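# Seat the pet feeder in its taped outline

## Task

Get the pet feeder inside the tape outline on the table, its handle tab lined up with the red notch in the outline and each of the two steel bowls resting flat in its own well; this only counts if everything stays put after the robot lets go.

## Robot and tools

ROBOT AND FRAME. Two arms with parallel grippers, left_arm and right_arm, each with six revolute joints. Scene frame: origin on the tabletop midway between the arms, +x out over the table, +z up, left_arm on the +y side. Bases: left_arm at (+0.049, +0.309, 0) m, right_arm at (-0.012, -0.271, 0) m, both turned only slightly about z. The names left/right say nothing about image sides.

THE ROW. Every motion command uses rows of 14 numbers, each from -1 to 1, always covering both arms: left_arm waist, shoulder, elbow, wrist pitch, wrist yaw, wrist roll, grip, then the same seven for right_arm. The six joint numbers are scaled offsets, not angles: 1.0 equals 1.202 rad (waist), 1.258 (shoulder), 1.238 (elbow), 2.073 (wrist pitch), 2.022 (wrist yaw and wrist roll). A zero leaves that joint where its reference is. The grip number is absolute: +1 fully open, -1 closed. Stated joint ranges in rad: waist -2.618 to 3.054, shoulder 0.000 to 3.142, elbow 0.000 to 3.142, wrist pitch -1.571 to 1.571, wrist yaw -1.571 to 1.571, wrist roll -2.094 to 2.094 (real ends may differ by 0.036). Asking a joint more than 0.036 rad beyond its range gets the action refused for both arms; if the first action of a call fails this, nothing runs. A joint stopped at its real end produces the line "joint sent to its limit".

TOOLS.
execute_actions(actions): a list of actions. Each action is a table of 1 to 15 rows, one row per 1/30 s step; fewer rows means the final row is repeated until 15 steps (0.5 s) pass. Offsets in every row are counted from the joint angles at the beginning of that action (for the first action, the angles last reported), not from the preceding row. An empty list just returns state and pictures.
move(target, speed, blocking): target is a single 14-number row whose offsets are counted from the Joint positions of the latest result that shows them. speed (0.01 to 2 rad/s, default 0.5) caps the joint with the longest way to go; all joints finish together, so grippers trace curves, and paths are stretched to at least 0.5 s and cut off at 10 s. Moves ignore obstacles and the other arm. Fast moves and targets set well past a contact hit and press harder. With blocking=false you get a result after 0.5 s while motion continues; check with wait(0), and use wait or stop before sending anything else. The result adds a move: line giving the ending (done, off_target, moving, held, fault), limits=held or limits=none, and each arm's joint farthest from target.
wait(seconds): 0 to 10; lets the scene run holding the last commands, returning early if a running move finishes.
stop(): brakes a running move; it needs room to slow, and fingers keep moving.
zoom_image(camera, region): camera is cam_high, cam_low, cam_left_wrist or cam_right_wrist (all 504x504); region [x0, y0, x1, y1] in pixels from the top-left, at most 504 by 504.
read_manual(section): only returns licence texts ("licences"); no motion.
finished_scene(scene): pass the current scene number; ends it for good and reports success. Answering without any tool call ends the whole session.

MOTION BEHAVIOUR. Per step, each joint target stays within a fixed lead of its measured angle (0.202 rad waist, 0.258 shoulder, 0.238 elbow, 0.573 wrist pitch, 0.522 wrist yaw and roll), and targets are scaled back if they would shift a gripper over 70 mm, so large changes take several actions; an unfinished change may need resending. Friction can leave a joint about 0.031 rad off, and smaller commands may do nothing. The simulation keeps running while you compose a reply, with the robot holding its last command.

RESULTS. The state line shows each gripper's position in metres and orientation quat_wxyz in the scene frame; the point lies between the finger pads, about 1 cm short of the tips, and may be off at long reach. Fingers point along the gripper's +z and close along its y. Joint positions lists six angles (rad) and the finger opening in metres (0.093 open to 0.000 closed; about pad spacing when free, up to 12 mm less than a held rigid object's width). Joint velocities follow, and Joint targets shows what the joints are driven toward. Action results list step readings, with HELD marking steps where an arm was held back; "joint command not followed" means a clearance check altered targets. grip_measured uses the grip scale: pads meet near -0.94, each mm of object width adds about 0.0208, with a fixed per-gripper error up to 0.02. Sending a grip number below the object's width reading squeezes harder; keep sending the closing number to hold. Camera intrinsics and T_world_to_cam given with the task let you project scene points into images.

CAUTIONS. Nothing may leave the table. Avoid drops, slips, slams and hard shoves, and never let the arms strike or press on each other. Held parts may be jerked briefly, so grip firmly. Carrying loads heats motors: MOTOR HOT from 75 °C, a 10 s arm stop at 90 °C, and at 100 °C the arm goes limp and falls; these appear as OVER-TEMPERATURE FAULT lines. Before finishing, release the feeder and bowls and back away so the placement holds without the robot.

Each tool is called after "Request:" as name(argument=value, ...), one argument or row to a line, values as JSON.

## Session

Request:
execute_actions(
  actions=[],
)

Scene clock: 0.00 s.
left_arm: end_effector_position=(+0.5378, +0.4144, +0.1661) grip_measured=+0.992 end_effector_quat_wxyz=(+0.147, +0.244, +0.865, +0.414) | right_arm: end_effector_position=(+0.2758, -0.2473, +0.2110) grip_measured=+1.000 end_effector_quat_wxyz=(+0.139, +0.278, +0.816, +0.488)
Joint names: [waist, shoulder, elbow, wrist pitch, wrist yaw, wrist roll]
Joint positions: left_arm=[-0.067  1.951  1.594 -0.58  -0.704  0.782  0.093] | right_arm=[-0.316  1.319  1.057 -1.032 -1.043  0.37   0.093]
Joint velocities: left_arm=[-0.002  0.002 -0.012  0.037 -0.051 -0.051  0.   ] | right_arm=[-0.017 -0.007 -0.002  0.066  0.051 -0.037  0.   ]
Motor temperatures (°C, as the motors report them): left_arm=[24 24 26 24 23 24] | right_arm=[25 25 26 25 27 25]
Joint targets: left_arm=[-0.067 1.951 1.594 -0.580 -0.704 0.782] | right_arm=[-0.316 1.319 1.057 -1.032 -1.043 0.370]

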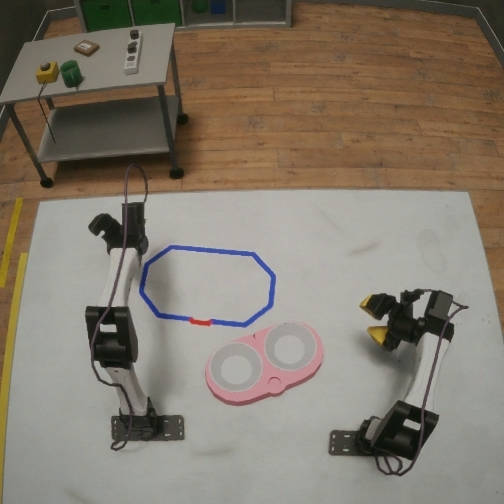

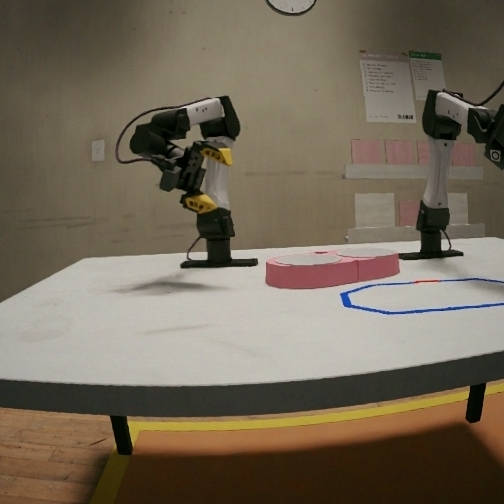

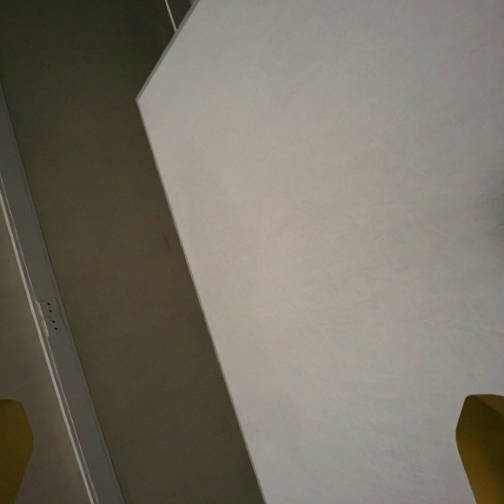

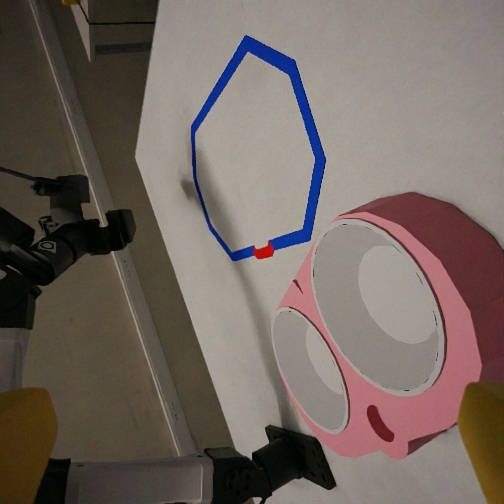

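Request:
zoom_image(
  camera="cam_high",
  region=[130, 230, 340, 420],
)

Request:
zoom_image(
  camera="cam_low",
  region=[250, 230, 504, 330],
)

Region (130, 230, 340, 420) of cam_high's 504x504 image, scaled by 2.400, with more detail than that image has; it fills the top 456 rows of this view, and the rest is white.

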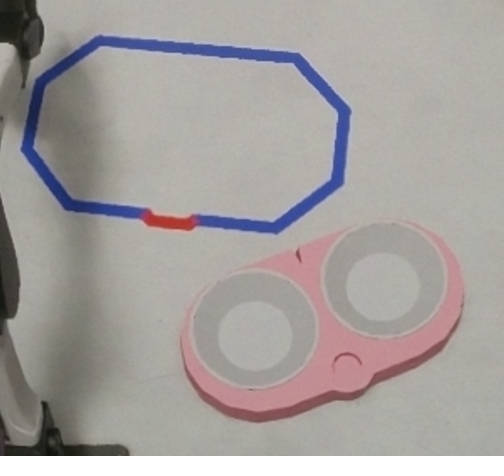

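Region (250, 230, 504, 330) of cam_low's 504x504 image, scaled by 1.984, with more detail than that image has; it fills the top 198 rows of this view, and the rest is white.

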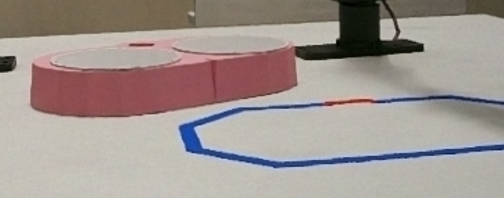

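Request:
move(
  target=[-1,0.003,0.111,-0.370,0.348,-0.411,0,-0.7,-0.4,-0.3,0,0.4,0,1],
  speed=0.8,
)

Scene clock: 19.07 s.
left_arm: end_effector_position=(+0.1786, -0.0359, +0.1164) grip_measured=+0.003 end_effector_quat_wxyz=(+0.002, +0.554, +0.833, +0.007) | right_arm: end_effector_position=(+0.0819, -0.4408, +0.1228) grip_measured=+1.000 end_effector_quat_wxyz=(+0.240, +0.695, +0.678, +0.017)
Joint names: [waist, shoulder, elbow, wrist pitch, wrist yaw, wrist roll]
Joint positions: left_arm=[-1.275  1.951  1.711 -1.336 -0.013 -0.043  0.045] | right_arm=[-1.148  0.832  0.714 -1.03  -0.247  0.37   0.093]
Joint velocities: left_arm=[-0.007 -0.007 -0.007 -0.066  0.022 -0.037 -0.001] | right_arm=[-0.012 -0.007 -0.012 -0.022  0.051 -0.081  0.   ]
Motor temperatures (°C, as the motors report them): left_arm=[24 30 29 27 23 24] | right_arm=[25 26 29 26 27 25]
Joint targets: left_arm=[-1.269 1.955 1.731 -1.347 -0.001 -0.049] | right_arm=[-1.158 0.815 0.686 -1.033 -0.234 0.370]
move: off_target (right_arm); limits=none; left_arm: farthest joint: the elbow, 0.020 radians from its target (0.138 radians at the start); right_arm: farthest joint: the elbow, 0.028 radians from its target (0.372 radians at the start)
camera_calibration (this result's frames):
cam_left_wrist: T_world_to_cam=[[-0.925979, -0.377556, -0.00375572, 0.149937], [-0.340025, 0.829525, 0.443025, 0.0823807], [-0.164151, 0.411509, -0.896501, 0.23072], [0, 0, 0, 1]] pos_world=[0.204723, -0.106671, 0.170907]
cam_right_wrist: T_world_to_cam=[[-0.930931, -0.0250571, -0.364335, 0.107477], [-0.0740709, 0.989863, 0.121185, 0.46515], [0.357605, 0.139801, -0.92335, 0.233517], [0, 0, 0, 1]] pos_world=[0.0510006, -0.490387, 0.198406]

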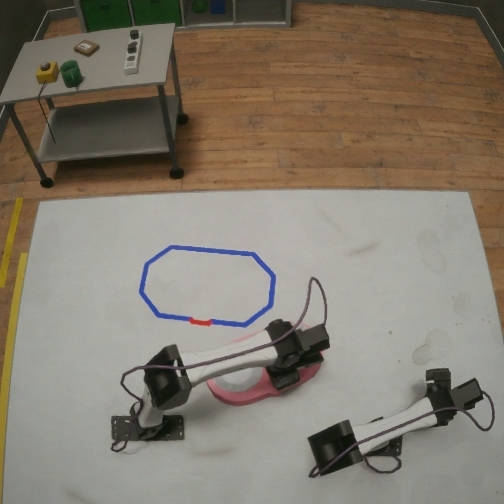

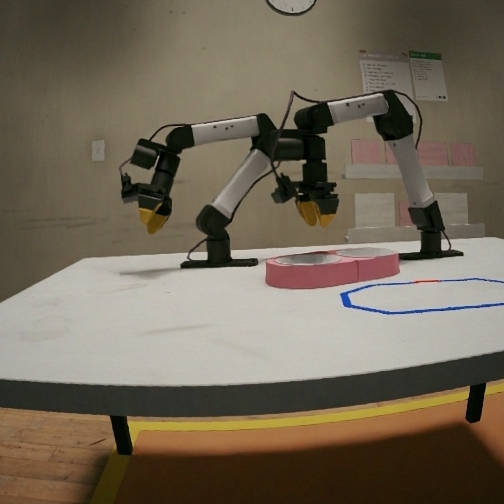

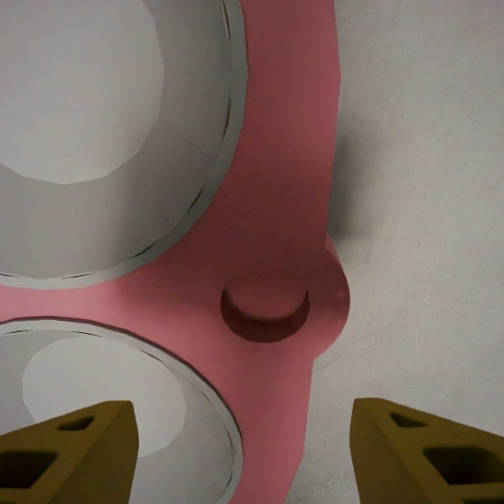

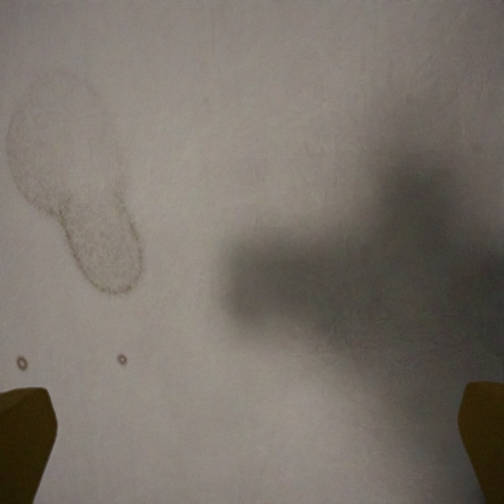

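Request:
move(
  target=[-0.058,-0.005,-0.14,0.083,0.006,0,-0.28,0,0,0,0,0,0,1],
  speed=0.3,
)

Scene clock: 23.87 s.
left_arm: end_effector_position=(+0.1553, -0.0397, +0.0760) grip_measured=-0.277 end_effector_quat_wxyz=(+0.001, +0.579, +0.815, +0.007) | right_arm: end_effector_position=(+0.0818, -0.4408, +0.1228) grip_measured=+1.000 end_effector_quat_wxyz=(+0.240, +0.695, +0.678, +0.017)
Joint names: [waist, shoulder, elbow, wrist pitch, wrist yaw, wrist roll]
Joint positions: left_arm=[-1.338  1.951  1.551 -1.179 -0.012 -0.044  0.032] | right_arm=[-1.148  0.832  0.714 -1.03  -0.246  0.37   0.093]
Joint velocities: left_arm=[-0.017  0.007 -0.002 -0.051 -0.022  0.022 -0.   ] | right_arm=[ 0.007 -0.007 -0.012  0.022  0.022  0.007  0.   ]
Motor temperatures (°C, as the motors report them): left_arm=[24 31 29 26 23 24] | right_arm=[25 26 29 26 27 25]
Joint targets: left_arm=[-1.345 1.945 1.538 -1.164 -0.001 -0.043] | right_arm=[-1.148 0.832 0.714 -1.030 -0.247 0.370]
move: done; limits=none; left_arm: farthest joint: the wrist pitch, 0.015 radians from its target (0.172 radians at the start); right_arm: farthest joint: the wrist yaw, 0.001 radians from its target (0.001 radians at the start)
camera_calibration (this result's frames):
cam_left_wrist: T_world_to_cam=[[-0.947655, -0.319284, -0.00271915, 0.132395], [-0.286954, 0.8479, 0.445784, 0.0877102], [-0.140026, 0.42323, -0.895136, 0.188891], [0, 0, 0, 1]] pos_world=[0.177083, -0.112042, 0.130343]
cam_right_wrist: T_world_to_cam=[[-0.931056, -0.0249481, -0.364022, 0.107437], [-0.0738757, 0.989886, 0.12111, 0.465175], [0.357319, 0.139652, -0.923483, 0.233502], [0, 0, 0, 1]] pos_world=[0.0509603, -0.490399, 0.198407]

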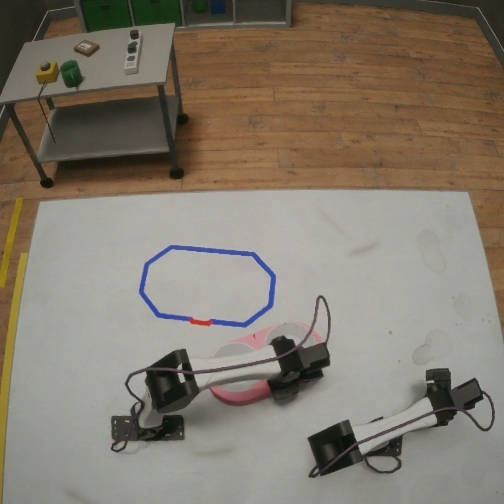

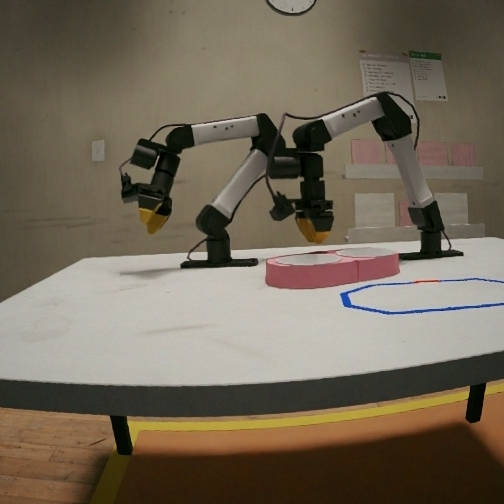

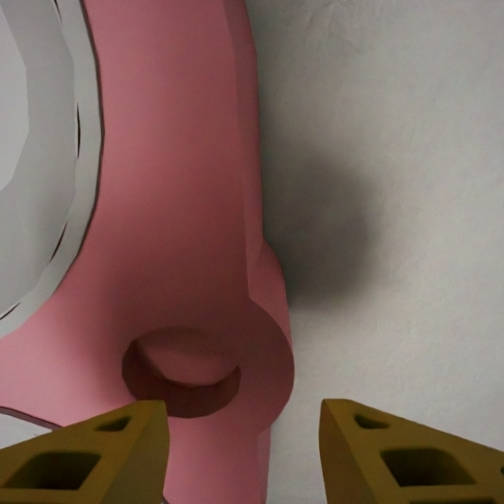

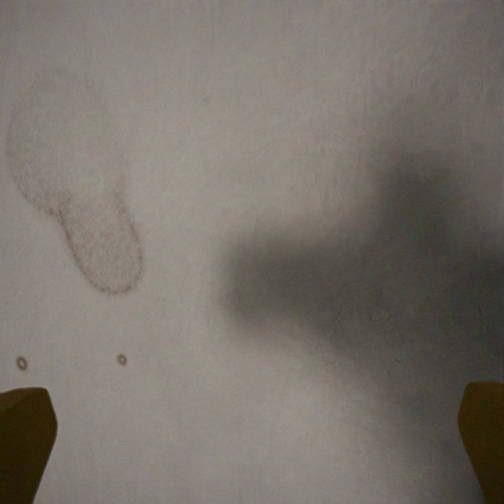

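Request:
execute_actions(
  actions=[
    [[-0.016,0,0,0,0,0,-0.36,0,0,0,0,0,0,1]],
  ],
)

Request:
move(
  target=[0,0.022,-0.075,0.058,0,0,-0.36,0,0,0,0,0,0,1],
  speed=0.12,
)

Scene clock: 27.70 s.
left_arm: end_effector_position=(+0.1512, -0.0410, +0.0760) grip_measured=-0.357 end_effector_quat_wxyz=(+0.001, +0.584, +0.812, +0.007) | right_arm: end_effector_position=(+0.0818, -0.4408, +0.1228) grip_measured=+1.000 end_effector_quat_wxyz=(+0.240, +0.695, +0.678, +0.017)
Joint names: [waist, shoulder, elbow, wrist pitch, wrist yaw, wrist roll]
Joint positions: left_arm=[-1.35   1.951  1.551 -1.178 -0.012 -0.044  0.028] | right_arm=[-1.148  0.832  0.714 -1.03  -0.246  0.37   0.093]
Joint velocities: left_arm=[-0.012  0.002  0.002 -0.022  0.037  0.051 -0.001] | right_arm=[-0.017  0.002  0.007 -0.051 -0.022 -0.022  0.   ]
Motor temperatures (°C, as the motors report them): left_arm=[24 32 30 26 23 24] | right_arm=[25 26 29 26 27 25]
Joint targets: left_arm=[-1.358 1.951 1.551 -1.179 -0.012 -0.044] | right_arm=[-1.148 0.832 0.714 -1.030 -0.246 0.370]
Step readings (joint positions):
0: left_arm=[-1.338 1.951 1.551 -1.178 -0.012 -0.044] | right_arm=[-1.148 0.832 0.714 -1.030 -0.246 0.370]
1: left_arm=[-1.339 1.951 1.551 -1.178 -0.012 -0.044] | right_arm=[-1.148 0.832 0.714 -1.030 -0.246 0.370]
2: left_arm=[-1.341 1.951 1.551 -1.178 -0.012 -0.044] | right_arm=[-1.148 0.832 0.714 -1.030 -0.246 0.370]
4: left_arm=[-1.346 1.951 1.551 -1.178 -0.012 -0.044] | right_arm=[-1.148 0.832 0.714 -1.030 -0.246 0.370]
8: left_arm=[-1.350 1.951 1.551 -1.178 -0.012 -0.044] | right_arm=[-1.148 0.832 0.714 -1.030 -0.246 0.370]
15: Joint positions above
camera_calibration (this result's frames):
cam_left_wrist: T_world_to_cam=[[-0.951364, -0.308057, -0.00270621, 0.129097], [-0.276954, 0.851397, 0.445443, 0.086313], [-0.134918, 0.424528, -0.895306, 0.188169], [0, 0, 0, 1]] pos_world=[0.172111, -0.1136, 0.130371]
cam_right_wrist: T_world_to_cam=[[-0.931056, -0.0249481, -0.364022, 0.107437], [-0.0738757, 0.989886, 0.12111, 0.465175], [0.357319, 0.139652, -0.923483, 0.233502], [0, 0, 0, 1]] pos_world=[0.0509603, -0.490399, 0.198407]

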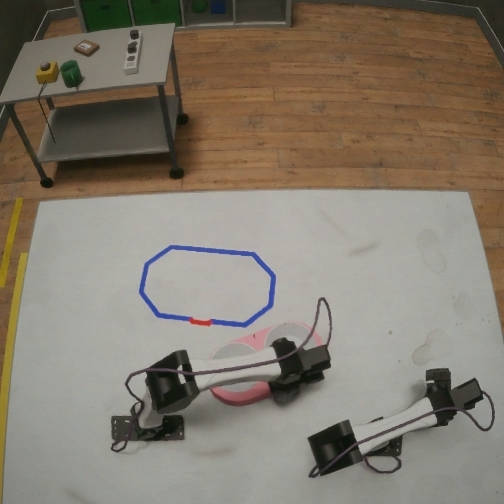

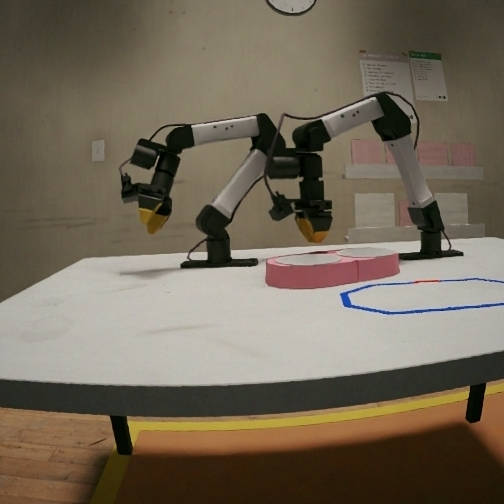

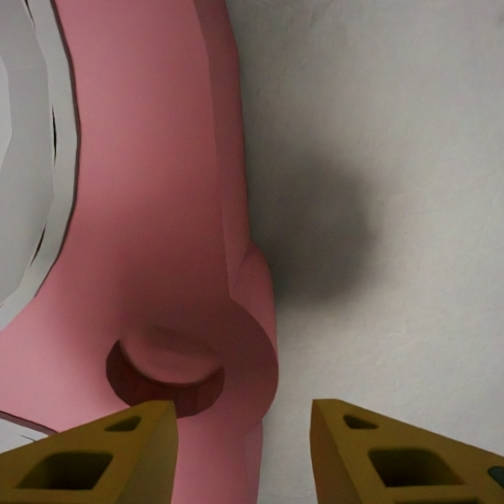

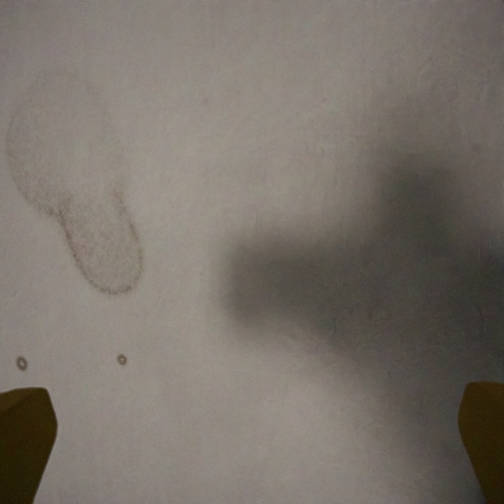

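Scene clock: 29.07 s.
left_arm: end_effector_position=(+0.1516, -0.0423, +0.0537) grip_measured=-0.357 end_effector_quat_wxyz=(+0.006, +0.584, +0.812, +0.003) | right_arm: end_effector_position=(+0.0818, -0.4408, +0.1228) grip_measured=+1.000 end_effector_quat_wxyz=(+0.240, +0.695, +0.678, +0.017)
Joint names: [waist, shoulder, elbow, wrist pitch, wrist yaw, wrist roll]
Joint positions: left_arm=[-1.35   1.961  1.474 -1.078 -0.012 -0.044  0.028] | right_arm=[-1.148  0.832  0.714 -1.03  -0.246  0.37   0.093]
Joint velocities: left_arm=[ 0.002 -0.007 -0.007 -0.022 -0.081  0.037  0.001] | right_arm=[-0.007 -0.007 -0.002  0.022 -0.081  0.007  0.   ]
Motor temperatures (°C, as the motors report them): left_arm=[24 32 30 26 23 24] | right_arm=[25 26 30 26 27 25]
Joint targets: left_arm=[-1.350 1.979 1.458 -1.058 -0.012 -0.044] | right_arm=[-1.148 0.832 0.714 -1.030 -0.246 0.370]
move: done; limits=none; left_arm: farthest joint: the wrist pitch, 0.020 radians from its target (0.121 radians at the start); right_arm: farthest joint: the waist, 0.000 radians from its target (0.000 radians at the start)
camera_calibration (this result's frames):
cam_left_wrist: T_world_to_cam=[[-0.951355, -0.308089, -0.00223999, 0.128963], [-0.278617, 0.857196, 0.433114, 0.0986385], [-0.131518, 0.412669, -0.901337, 0.168044], [0, 0, 0, 1]] pos_world=[0.172273, -0.114167, 0.109031]
cam_right_wrist: T_world_to_cam=[[-0.931056, -0.0249481, -0.364022, 0.107437], [-0.0738757, 0.989886, 0.12111, 0.465175], [0.357319, 0.139652, -0.923483, 0.233502], [0, 0, 0, 1]] pos_world=[0.0509603, -0.490399, 0.198407]

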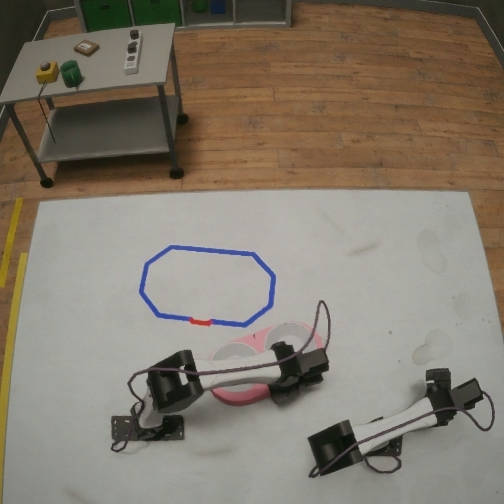

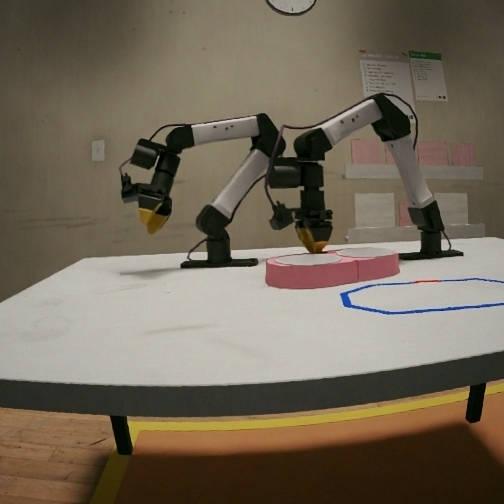

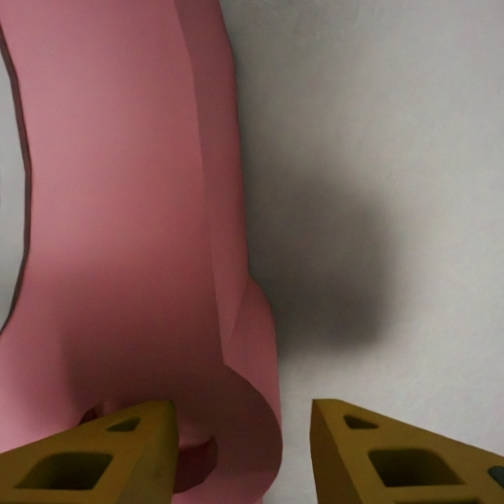

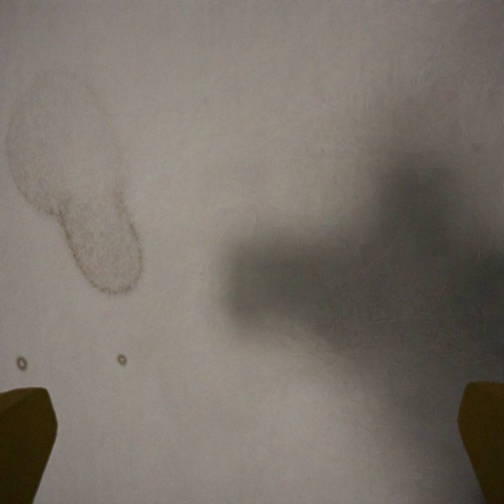

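Request:
move(
  target=[0,0.032,-0.02,0,0,0,-0.36,0,0,0,0,0,0,1],
  speed=0.06,
)

Scene clock: 31.60 s.
left_arm: end_effector_position=(+0.1511, -0.0402, +0.0472) grip_measured=-0.357 end_effector_quat_wxyz=(-0.002, +0.584, +0.811, +0.010) | right_arm: end_effector_position=(+0.0818, -0.4408, +0.1228) grip_measured=+1.000 end_effector_quat_wxyz=(+0.240, +0.695, +0.678, +0.017)
Joint names: [waist, shoulder, elbow, wrist pitch, wrist yaw, wrist roll]
Joint positions: left_arm=[-1.35   1.98   1.474 -1.082 -0.013 -0.044  0.028] | right_arm=[-1.148  0.832  0.714 -1.03  -0.246  0.37   0.093]
Joint velocities: left_arm=[-0.002 -0.007  0.012 -0.066 -0.066 -0.051 -0.002] | right_arm=[ 0.012 -0.007 -0.002  0.051  0.022  0.066  0.   ]
Motor temperatures (°C, as the motors report them): left_arm=[24 32 30 26 23 24] | right_arm=[25 26 30 27 27 25]
Joint targets: left_arm=[-1.350 2.001 1.449 -1.078 -0.012 -0.044] | right_arm=[-1.148 0.832 0.714 -1.030 -0.246 0.370]
move: off_target (left_arm); limits=none; left_arm: farthest joint: the elbow, 0.025 radians from its target (0.025 radians at the start); right_arm: farthest joint: the waist, 0.000 radians from its target (0.000 radians at the start)
camera_calibration (this result's frames):
cam_left_wrist: T_world_to_cam=[[-0.951372, -0.30802, -0.00376622, 0.129226], [-0.276189, 0.847515, 0.453252, 0.0978338], [-0.136419, 0.432252, -0.891374, 0.16238], [0, 0, 0, 1]] pos_world=[0.172115, -0.1133, 0.100885]
cam_right_wrist: T_world_to_cam=[[-0.931056, -0.0249481, -0.364022, 0.107437], [-0.0738757, 0.989886, 0.12111, 0.465175], [0.357319, 0.139652, -0.923483, 0.233502], [0, 0, 0, 1]] pos_world=[0.0509603, -0.490399, 0.198407]

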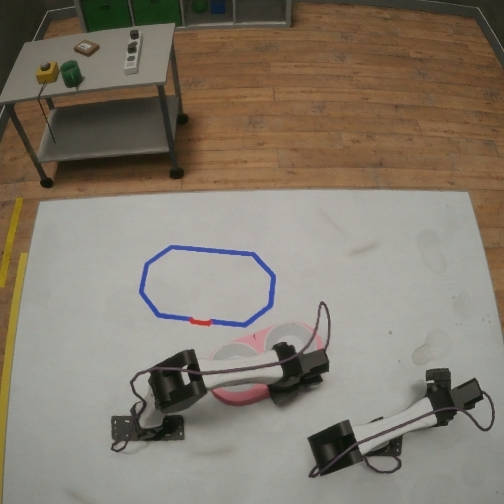

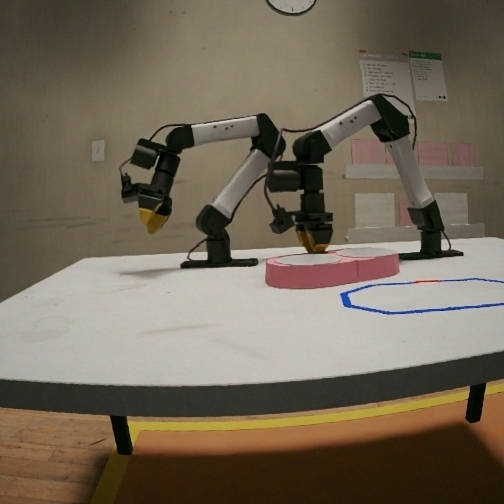

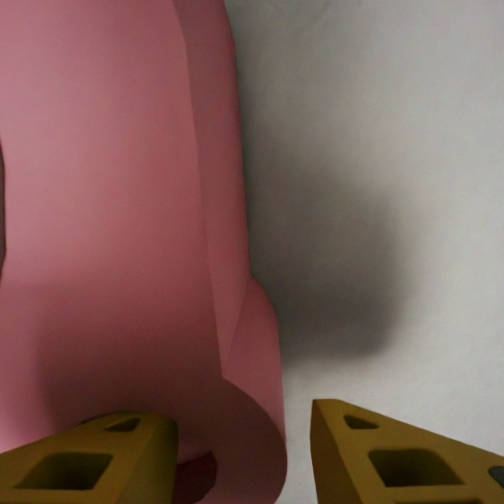

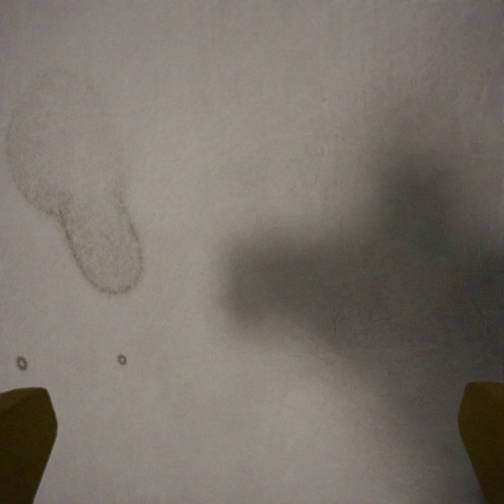

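The fingertip is in the recess. Next I'll centre it, lower it slightly and close the gripper.

Request:
execute_actions(
  actions=[
    [[0,0.022,0,-0.014,0,0,-0.36,0,0,0,0,0,0,1]],
    [[0,0.01,0,0,0,0,-0.55,0,0,0,0,0,0,1]],
    [[0,0,0,0,0,0,-0.85,0,0,0,0,0,0,1]],
  ],
)

Scene clock: 34.47 s.
left_arm: end_effector_position=(+0.1493, -0.0353, +0.0433) grip_measured=-0.792 end_effector_quat_wxyz=(-0.015, +0.584, +0.812, +0.019) | right_arm: end_effector_position=(+0.0818, -0.4408, +0.1228) grip_measured=+1.000 end_effector_quat_wxyz=(+0.240, +0.695, +0.678, +0.017)
Joint names: [waist, shoulder, elbow, wrist pitch, wrist yaw, wrist roll]
Joint positions: left_arm=[-1.35   1.991  1.474 -1.1   -0.01  -0.045  0.007] | right_arm=[-1.148  0.832  0.714 -1.03  -0.246  0.37   0.093]
Joint velocities: left_arm=[-0.002  0.012 -0.002 -0.095 -0.022 -0.007  0.   ] | right_arm=[-0.017  0.012  0.002 -0.051  0.007  0.037  0.   ]
Motor temperatures (°C, as the motors report them): left_arm=[24 32 30 26 23 24] | right_arm=[25 26 30 27 27 25]
Joint targets: left_arm=[-1.350 1.991 1.474 -1.100 -0.013 -0.044] | right_arm=[-1.148 0.832 0.714 -1.030 -0.246 0.370]
Step readings (joint positions; steps 1 to 15: 1st action; 16 to 30: 2nd action; 31 to 45: 3rd action):
0: left_arm=[-1.350 1.980 1.474 -1.082 -0.013 -0.044] | right_arm=[-1.148 0.832 0.714 -1.030 -0.246 0.370]
1: left_arm=[-1.350 1.980 1.474 -1.084 -0.013 -0.044] | right_arm=[-1.148 0.832 0.714 -1.030 -0.246 0.370]
2: left_arm=[-1.350 1.980 1.474 -1.087 -0.013 -0.044] | right_arm=[-1.148 0.832 0.714 -1.030 -0.246 0.370]
4: left_arm=[-1.350 1.983 1.474 -1.092 -0.013 -0.044] | right_arm=[-1.148 0.832 0.714 -1.030 -0.246 0.370]
8: left_arm=[-1.350 1.991 1.474 -1.097 -0.013 -0.044] | right_arm=[-1.148 0.832 0.714 -1.030 -0.246 0.370]
15: left_arm=[-1.350 1.991 1.474 -1.100 -0.013 -0.044] | right_arm=[-1.148 0.832 0.714 -1.030 -0.246 0.370]
16: left_arm=[-1.350 1.991 1.474 -1.100 -0.013 -0.044] | right_arm=[-1.148 0.832 0.714 -1.030 -0.246 0.370]
17: left_arm=[-1.350 1.991 1.474 -1.100 -0.013 -0.044] | right_arm=[-1.148 0.832 0.714 -1.030 -0.246 0.370]
19: left_arm=[-1.350 1.991 1.474 -1.100 -0.013 -0.044] | right_arm=[-1.148 0.832 0.714 -1.030 -0.246 0.370]
23: left_arm=[-1.350 1.991 1.474 -1.100 -0.013 -0.044] | right_arm=[-1.148 0.832 0.714 -1.030 -0.246 0.370]
30: left_arm=[-1.350 1.991 1.474 -1.100 -0.013 -0.044] | right_arm=[-1.148 0.832 0.714 -1.030 -0.246 0.370]
31: left_arm=[-1.350 1.991 1.474 -1.100 -0.012 -0.044] | right_arm=[-1.148 0.832 0.714 -1.030 -0.246 0.370]
32: left_arm=[-1.350 1.991 1.474 -1.100 -0.012 -0.045] | right_arm=[-1.148 0.832 0.714 -1.030 -0.246 0.370]
34: left_arm=[-1.350 1.991 1.474 -1.100 -0.010 -0.045] | right_arm=[-1.148 0.832 0.714 -1.030 -0.246 0.370]
38: left_arm=[-1.350 1.991 1.474 -1.100 -0.010 -0.045] | right_arm=[-1.148 0.832 0.714 -1.030 -0.246 0.370]
45: Joint positions above
camera_calibration (this result's frames):
cam_left_wrist: T_world_to_cam=[[-0.950908, -0.309467, -0.00219068, 0.128751], [-0.272493, 0.8339, 0.479956, 0.0927299], [-0.146704, 0.45699, -0.87729, 0.158317], [0, 0, 0, 1]] pos_world=[0.170925, -0.109832, 0.0946655]
cam_right_wrist: T_world_to_cam=[[-0.931056, -0.0249481, -0.364022, 0.107437], [-0.0738757, 0.989886, 0.12111, 0.465175], [0.357319, 0.139652, -0.923483, 0.233502], [0, 0, 0, 1]] pos_world=[0.0509603, -0.490399, 0.198407]

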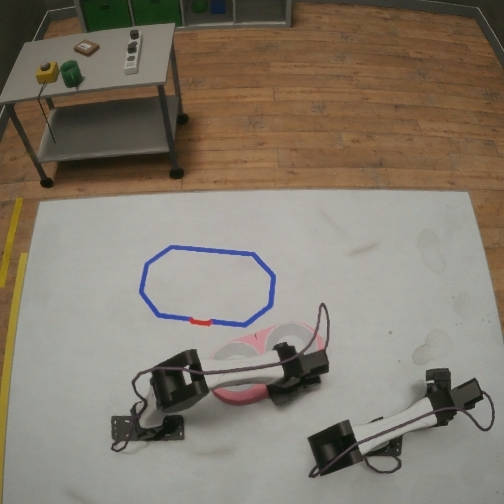

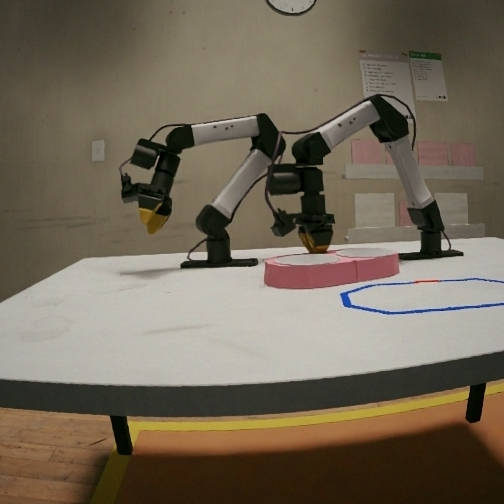

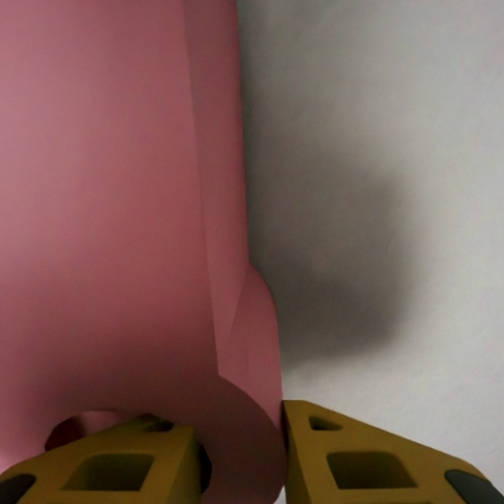

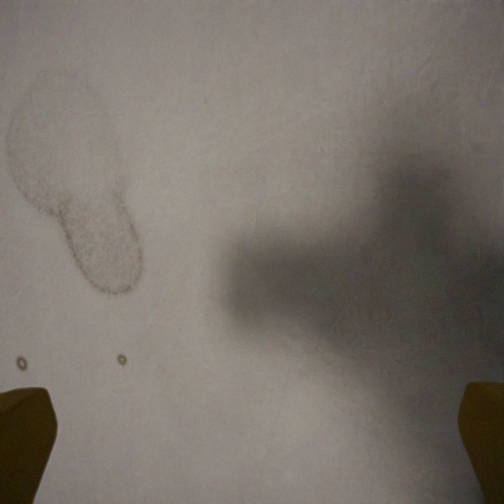

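Request:
move(
  target=[0.35,0,0,0.02,0,0.33,-0.85,0,0,0,0,0,0,1],
  speed=0.25,
)

Scene clock: 39.53 s.
left_arm: end_effector_position=(+0.2812, +0.0295, +0.0431) grip_measured=-0.792 end_effector_quat_wxyz=(-0.013, +0.677, +0.736, +0.003) | right_arm: end_effector_position=(+0.0818, -0.4408, +0.1228) grip_measured=+1.000 end_effector_quat_wxyz=(+0.240, +0.695, +0.678, +0.017)
Joint names: [waist, shoulder, elbow, wrist pitch, wrist yaw, wrist roll]
Joint positions: left_arm=[-0.937  1.991  1.474 -1.08  -0.003  0.608  0.007] | right_arm=[-1.148  0.832  0.714 -1.03  -0.246  0.37   0.093]
Joint velocities: left_arm=[-0.002 -0.017  0.002 -0.051  0.022 -0.037 -0.   ] | right_arm=[-0.002 -0.022  0.007 -0.037  0.037 -0.007  0.   ]
Motor temperatures (°C, as the motors report them): left_arm=[24 33 30 26 23 24] | right_arm=[25 26 31 27 27 25]
Joint targets: left_arm=[-0.929 1.991 1.474 -1.058 -0.010 0.622] | right_arm=[-1.148 0.832 0.714 -1.030 -0.246 0.370]
move: off_target (left_arm); limits=none; left_arm: farthest joint: the wrist pitch, 0.022 radians from its target (0.042 radians at the start); right_arm: farthest joint: the waist, 0.000 radians from its target (0.000 radians at the start)
camera_calibration (this result's frames):
cam_left_wrist: T_world_to_cam=[[-0.99697, -0.0742512, 0.0232027, 0.279135], [-0.055315, 0.88636, 0.459681, 0.0129906], [-0.0546978, 0.457005, -0.887781, 0.122475], [0, 0, 0, 1]] pos_world=[0.285707, -0.04676, 0.0962829]
cam_right_wrist: T_world_to_cam=[[-0.931056, -0.0249481, -0.364022, 0.107437], [-0.0738757, 0.989886, 0.12111, 0.465175], [0.357319, 0.139652, -0.923483, 0.233502], [0, 0, 0, 1]] pos_world=[0.0509603, -0.490399, 0.198407]

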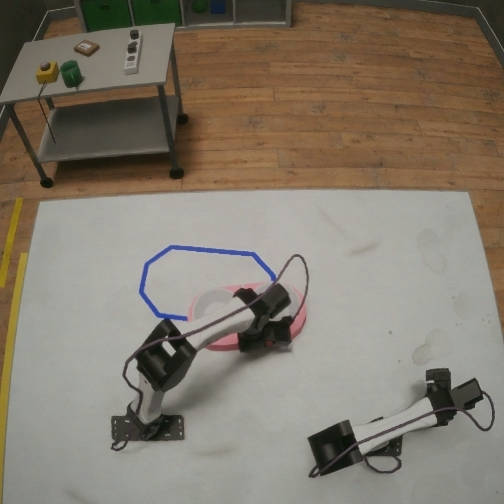

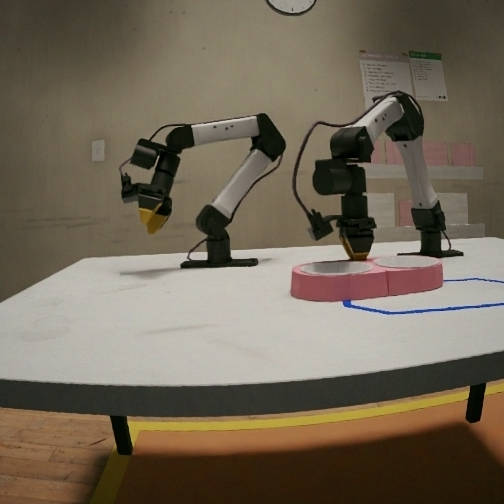

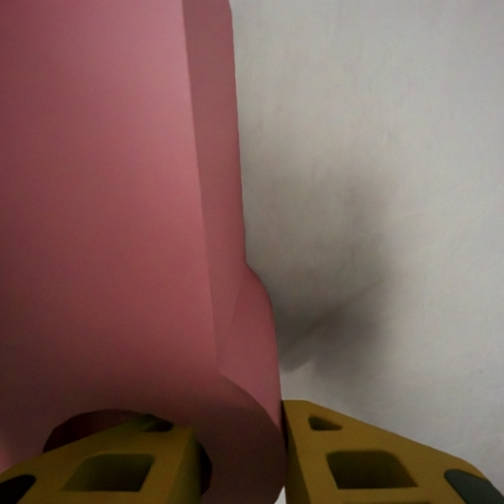

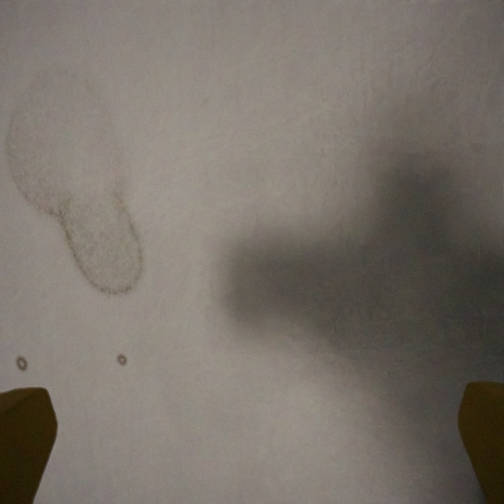

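Request:
move(
  target=[0.36,0,0,0.018,0,0.335,-0.85,0,0,0,0,0,0,1],
  speed=0.3,
)

Request:
zoom_image(
  camera="cam_high",
  region=[110, 210, 310, 360],
)

Scene clock: 43.90 s.
left_arm: end_effector_position=(+0.3788, +0.1487, +0.0430) grip_measured=-0.792 end_effector_quat_wxyz=(-0.007, +0.760, +0.650, -0.002) | right_arm: end_effector_position=(+0.0818, -0.4408, +0.1228) grip_measured=+1.000 end_effector_quat_wxyz=(+0.240, +0.695, +0.678, +0.017)
Joint names: [waist, shoulder, elbow, wrist pitch, wrist yaw, wrist roll]
Joint positions: left_arm=[-0.512  1.991  1.474 -1.067 -0.002  1.272  0.007] | right_arm=[-1.148  0.832  0.714 -1.03  -0.246  0.37   0.093]
Joint velocities: left_arm=[ 0.007  0.017  0.022 -0.022  0.007 -0.022 -0.001] | right_arm=[-0.012 -0.002 -0.007 -0.066 -0.051 -0.081  0.   ]
Motor temperatures (°C, as the motors report them): left_arm=[24 33 30 25 23 24] | right_arm=[25 26 31 27 27 25]
Joint targets: left_arm=[-0.505 1.991 1.474 -1.043 -0.002 1.286] | right_arm=[-1.148 0.832 0.714 -1.030 -0.246 0.370]
move: off_target (left_arm); limits=none; left_arm: farthest joint: the wrist pitch, 0.024 radians from its target (0.038 radians at the start); right_arm: farthest joint: the waist, 0.000 radians from its target (0.000 radians at the start)
camera_calibration (this result's frames):
cam_left_wrist: T_world_to_cam=[[-0.986164, 0.16433, 0.0218209, 0.345848], [0.156825, 0.882165, 0.444062, -0.166336], [0.0537229, 0.44134, -0.89573, 0.0348627], [0, 0, 0, 1]] pos_world=[0.365276, 0.0745167, 0.0975446]
cam_right_wrist: T_world_to_cam=[[-0.931056, -0.0249481, -0.364022, 0.107437], [-0.0738757, 0.989886, 0.12111, 0.465175], [0.357319, 0.139652, -0.923483, 0.233502], [0, 0, 0, 1]] pos_world=[0.0509603, -0.490399, 0.198407]

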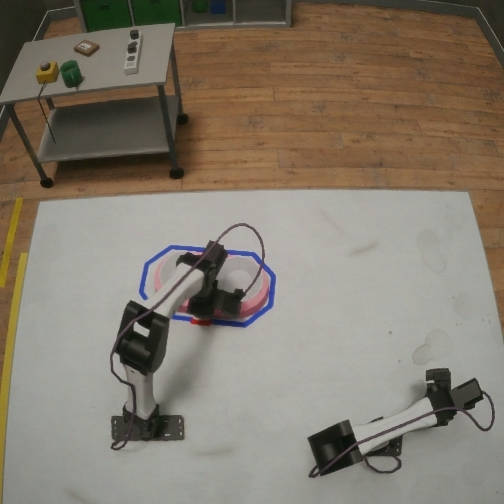

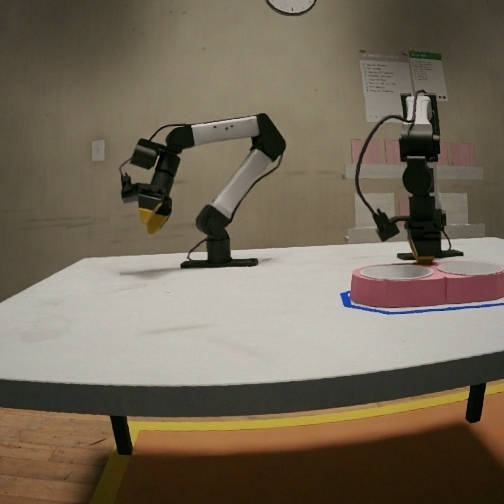

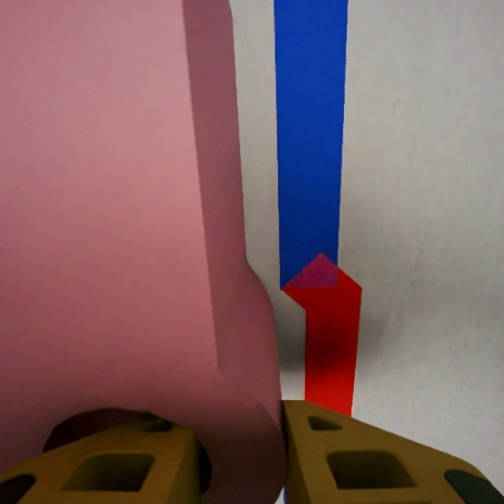

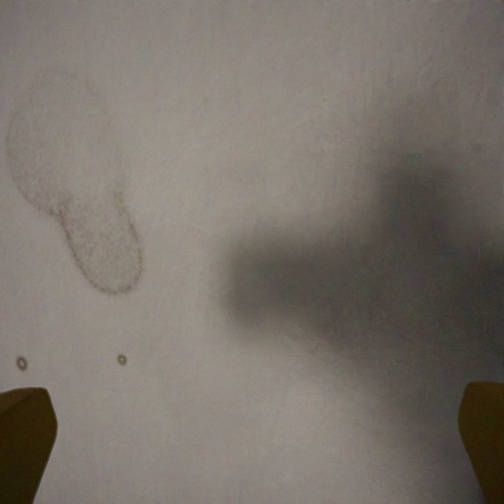

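Region (110, 210, 310, 360) of cam_high's 504x504 image, scaled by 2.520, with more detail than that image has; it fills the top 378 rows of this view, and the rest is white.

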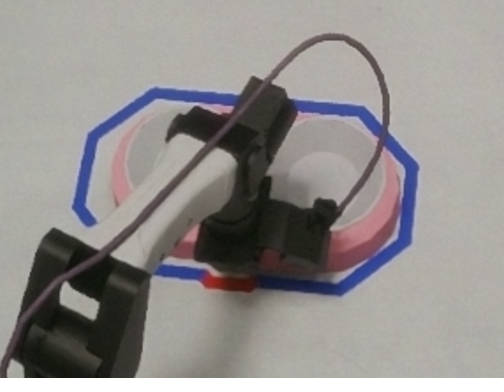

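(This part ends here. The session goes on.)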